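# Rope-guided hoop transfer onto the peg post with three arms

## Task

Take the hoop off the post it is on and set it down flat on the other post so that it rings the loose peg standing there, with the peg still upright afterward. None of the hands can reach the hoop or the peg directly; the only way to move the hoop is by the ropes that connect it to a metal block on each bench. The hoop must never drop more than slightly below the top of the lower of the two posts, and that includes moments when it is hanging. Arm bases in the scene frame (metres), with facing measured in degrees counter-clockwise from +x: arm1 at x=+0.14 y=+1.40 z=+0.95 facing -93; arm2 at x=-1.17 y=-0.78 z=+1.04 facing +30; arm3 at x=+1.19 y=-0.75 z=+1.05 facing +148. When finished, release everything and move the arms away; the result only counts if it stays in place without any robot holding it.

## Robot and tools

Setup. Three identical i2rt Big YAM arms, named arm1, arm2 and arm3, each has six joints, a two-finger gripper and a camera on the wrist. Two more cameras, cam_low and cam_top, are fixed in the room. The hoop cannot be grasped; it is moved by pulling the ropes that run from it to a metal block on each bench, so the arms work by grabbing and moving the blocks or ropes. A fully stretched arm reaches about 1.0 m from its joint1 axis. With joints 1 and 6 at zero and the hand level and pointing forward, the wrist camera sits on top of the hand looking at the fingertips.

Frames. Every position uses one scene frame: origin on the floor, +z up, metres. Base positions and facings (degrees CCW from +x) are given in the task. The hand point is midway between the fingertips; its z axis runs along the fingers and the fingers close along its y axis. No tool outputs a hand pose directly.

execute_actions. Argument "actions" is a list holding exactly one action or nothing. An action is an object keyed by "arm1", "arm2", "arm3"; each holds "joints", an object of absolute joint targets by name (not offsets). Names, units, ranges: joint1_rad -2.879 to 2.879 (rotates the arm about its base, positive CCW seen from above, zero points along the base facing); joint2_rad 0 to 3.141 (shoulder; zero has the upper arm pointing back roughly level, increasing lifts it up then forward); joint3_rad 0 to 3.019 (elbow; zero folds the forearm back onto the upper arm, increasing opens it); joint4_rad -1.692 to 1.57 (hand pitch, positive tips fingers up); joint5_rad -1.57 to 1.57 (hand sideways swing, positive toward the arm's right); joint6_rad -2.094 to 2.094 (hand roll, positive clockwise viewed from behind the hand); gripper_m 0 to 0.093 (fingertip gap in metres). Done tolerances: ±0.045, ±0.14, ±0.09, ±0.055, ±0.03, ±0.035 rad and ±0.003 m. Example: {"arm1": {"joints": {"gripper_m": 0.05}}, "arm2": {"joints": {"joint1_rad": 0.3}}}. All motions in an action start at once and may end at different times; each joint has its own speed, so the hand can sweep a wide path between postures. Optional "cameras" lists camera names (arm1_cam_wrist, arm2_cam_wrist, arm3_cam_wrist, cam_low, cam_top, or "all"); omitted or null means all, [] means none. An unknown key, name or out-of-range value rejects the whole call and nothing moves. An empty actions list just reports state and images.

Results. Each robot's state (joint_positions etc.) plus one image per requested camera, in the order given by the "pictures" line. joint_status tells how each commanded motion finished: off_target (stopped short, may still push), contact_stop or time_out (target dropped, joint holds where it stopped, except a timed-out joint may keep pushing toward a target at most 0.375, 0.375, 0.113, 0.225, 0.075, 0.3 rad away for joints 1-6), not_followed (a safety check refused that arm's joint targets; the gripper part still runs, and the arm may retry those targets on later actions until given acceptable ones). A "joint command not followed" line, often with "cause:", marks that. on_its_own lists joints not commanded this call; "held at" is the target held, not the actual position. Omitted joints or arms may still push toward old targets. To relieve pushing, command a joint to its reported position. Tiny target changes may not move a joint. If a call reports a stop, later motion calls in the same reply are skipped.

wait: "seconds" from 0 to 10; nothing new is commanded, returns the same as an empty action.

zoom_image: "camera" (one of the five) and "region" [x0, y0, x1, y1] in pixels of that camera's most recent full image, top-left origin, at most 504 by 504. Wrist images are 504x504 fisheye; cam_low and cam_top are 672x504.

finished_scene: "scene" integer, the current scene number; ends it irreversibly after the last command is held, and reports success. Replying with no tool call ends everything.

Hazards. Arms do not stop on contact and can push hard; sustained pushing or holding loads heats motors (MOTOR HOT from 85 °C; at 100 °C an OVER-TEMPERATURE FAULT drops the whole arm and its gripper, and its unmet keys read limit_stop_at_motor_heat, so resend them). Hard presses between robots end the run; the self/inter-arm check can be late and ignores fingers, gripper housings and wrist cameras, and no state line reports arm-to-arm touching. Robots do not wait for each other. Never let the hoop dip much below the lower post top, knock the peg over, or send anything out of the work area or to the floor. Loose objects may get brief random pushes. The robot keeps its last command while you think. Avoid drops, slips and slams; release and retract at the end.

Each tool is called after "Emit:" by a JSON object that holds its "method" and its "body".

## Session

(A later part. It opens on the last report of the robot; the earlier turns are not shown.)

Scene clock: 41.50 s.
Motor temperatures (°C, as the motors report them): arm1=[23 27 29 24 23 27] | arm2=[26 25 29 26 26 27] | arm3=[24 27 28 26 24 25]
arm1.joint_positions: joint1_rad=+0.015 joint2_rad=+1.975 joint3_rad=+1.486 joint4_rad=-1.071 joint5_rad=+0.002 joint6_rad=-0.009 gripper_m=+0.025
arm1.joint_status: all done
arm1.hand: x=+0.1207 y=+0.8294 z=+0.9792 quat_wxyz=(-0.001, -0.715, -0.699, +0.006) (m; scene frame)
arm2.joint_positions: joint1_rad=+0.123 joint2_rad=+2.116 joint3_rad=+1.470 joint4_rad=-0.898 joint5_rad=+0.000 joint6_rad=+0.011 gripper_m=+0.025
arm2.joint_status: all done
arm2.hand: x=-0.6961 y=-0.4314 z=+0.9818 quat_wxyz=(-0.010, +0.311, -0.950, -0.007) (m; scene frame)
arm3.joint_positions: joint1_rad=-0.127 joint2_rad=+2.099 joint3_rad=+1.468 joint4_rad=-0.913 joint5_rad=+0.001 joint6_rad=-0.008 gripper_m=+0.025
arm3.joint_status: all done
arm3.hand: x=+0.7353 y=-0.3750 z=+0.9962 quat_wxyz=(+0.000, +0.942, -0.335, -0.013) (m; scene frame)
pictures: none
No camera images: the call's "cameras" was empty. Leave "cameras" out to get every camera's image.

Emit:
{"method": "execute_actions", "body": {"actions": [{"arm1":{"joints":{"joint2_rad":1.985}},"arm2":{"joints":{"joint2_rad":2.155}},"arm3":{"joints":{"joint2_rad":2.115}}}], "cameras": []}}

Emit:
{"method": "execute_actions", "body": {"actions": [{"arm1":{"joints":{"gripper_m":0.07}},"arm2":{"joints":{"gripper_m":0.07}},"arm3":{"joints":{"gripper_m":0.07}}}], "cameras": []}}

Emit:
{"method": "execute_actions", "body": {"actions": [{"arm1":{"joints":{"joint2_rad":1.4}},"arm2":{"joints":{"joint2_rad":1.5}},"arm3":{"joints":{"joint2_rad":1.5}}}], "cameras": ["cam_low","cam_top"]}}

Scene clock: 42.73 s.
Motor temperatures (°C, as the motors report them): arm1=[23 27 29 24 23 27] | arm2=[26 25 29 26 26 27] | arm3=[24 27 28 26 24 25]
arm1.joint_positions: joint1_rad=+0.015 joint2_rad=+1.983 joint3_rad=+1.486 joint4_rad=-1.071 joint5_rad=+0.002 joint6_rad=-0.009 gripper_m=+0.025
arm1.joint_status: all done
arm1.hand: x=+0.1207 y=+0.8303 z=+0.9745 quat_wxyz=(+0.002, -0.715, -0.699, +0.003) (m; scene frame)
arm2.joint_positions: joint1_rad=+0.123 joint2_rad=+2.137 joint3_rad=+1.470 joint4_rad=-0.898 joint5_rad=+0.000 joint6_rad=+0.011 gripper_m=+0.025
arm2.joint_status: all done
arm2.hand: x=-0.6995 y=-0.4338 z=+0.9698 quat_wxyz=(+0.000, +0.311, -0.950, -0.004) (m; scene frame)
arm3.joint_positions: joint1_rad=-0.127 joint2_rad=+2.116 joint3_rad=+1.468 joint4_rad=-0.913 joint5_rad=+0.001 joint6_rad=-0.008 gripper_m=+0.025
arm3.joint_status: all done
arm3.hand: x=+0.7375 y=-0.3769 z=+0.9872 quat_wxyz=(+0.003, +0.942, -0.335, -0.005) (m; scene frame)
pictures: none
No camera images: the call's "cameras" was empty. Leave "cameras" out to get every camera's image.

Scene clock: 43.40 s.
Motor temperatures (°C, as the motors report them): arm1=[23 27 29 24 23 27] | arm2=[26 25 29 26 26 27] | arm3=[24 27 28 26 24 25]
arm1.joint_positions: joint1_rad=+0.015 joint2_rad=+1.983 joint3_rad=+1.486 joint4_rad=-1.071 joint5_rad=+0.002 joint6_rad=-0.009 gripper_m=+0.070
arm1.joint_status: all done
arm1.hand: x=+0.1207 y=+0.8303 z=+0.9745 quat_wxyz=(+0.002, -0.715, -0.699, +0.003) (m; scene frame)
arm2.joint_positions: joint1_rad=+0.123 joint2_rad=+2.137 joint3_rad=+1.470 joint4_rad=-0.898 joint5_rad=+0.000 joint6_rad=+0.011 gripper_m=+0.070
arm2.joint_status: all done
arm2.hand: x=-0.6995 y=-0.4338 z=+0.9698 quat_wxyz=(+0.000, +0.311, -0.950, -0.004) (m; scene frame)
arm3.joint_positions: joint1_rad=-0.127 joint2_rad=+2.116 joint3_rad=+1.468 joint4_rad=-0.913 joint5_rad=+0.001 joint6_rad=-0.008 gripper_m=+0.070
arm3.joint_status: all done
arm3.hand: x=+0.7375 y=-0.3769 z=+0.9872 quat_wxyz=(+0.003, +0.942, -0.335, -0.005) (m; scene frame)
pictures: none
No camera images: the call's "cameras" was empty. Leave "cameras" out to get every camera's image.

Scene clock: 45.00 s.
Motor temperatures (°C, as the motors report them): arm1=[23 27 29 24 23 27] | arm2=[26 25 29 26 26 27] | arm3=[24 27 28 26 24 25]
arm1.joint_positions: joint1_rad=+0.015 joint2_rad=+1.407 joint3_rad=+1.498 joint4_rad=-1.069 joint5_rad=+0.002 joint6_rad=-0.009 gripper_m=+0.070
arm1.joint_status: all done
arm1.hand: x=+0.1229 y=+0.8574 z=+1.2987 quat_wxyz=(-0.201, -0.683, -0.669, +0.213) (m; scene frame)
arm2.joint_positions: joint1_rad=+0.123 joint2_rad=+1.485 joint3_rad=+1.481 joint4_rad=-0.894 joint5_rad=+0.000 joint6_rad=+0.011 gripper_m=+0.070
arm2.joint_status: all done
arm2.hand: x=-0.6896 y=-0.4300 z=+1.3580 quat_wxyz=(-0.310, +0.293, -0.898, -0.109) (m; scene frame)
arm3.joint_positions: joint1_rad=-0.127 joint2_rad=+1.503 joint3_rad=+1.484 joint4_rad=-0.911 joint5_rad=+0.001 joint6_rad=-0.008 gripper_m=+0.070
arm3.joint_status: all done
arm3.hand: x=+0.7318 y=-0.3677 z=+1.3528 quat_wxyz=(-0.104, +0.894, -0.320, -0.296) (m; scene frame)
pictures: cam_low, cam_top
Images, in order (width x height): cam_low 672x504, cam_top 672x504.

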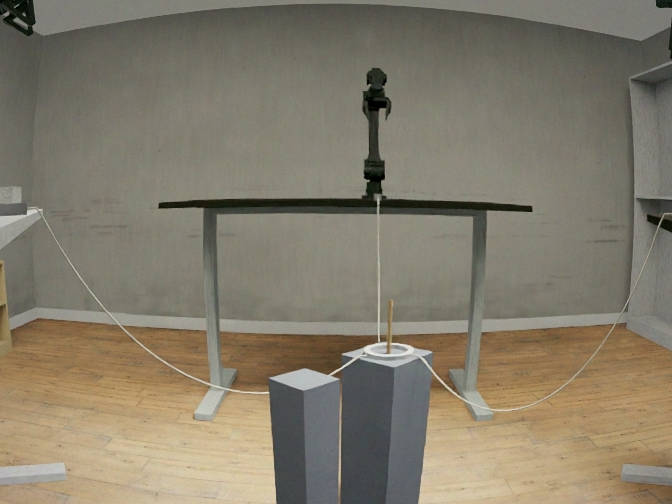

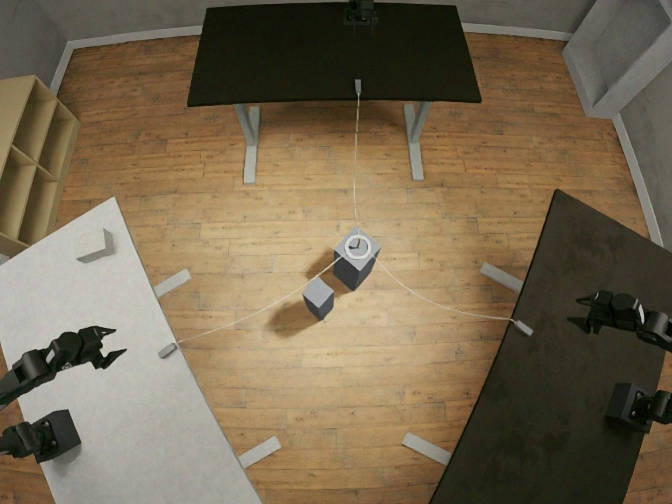

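Emit:
{"method": "finished_scene", "body": {"scene": 1}}

The scene is finished: the task was done.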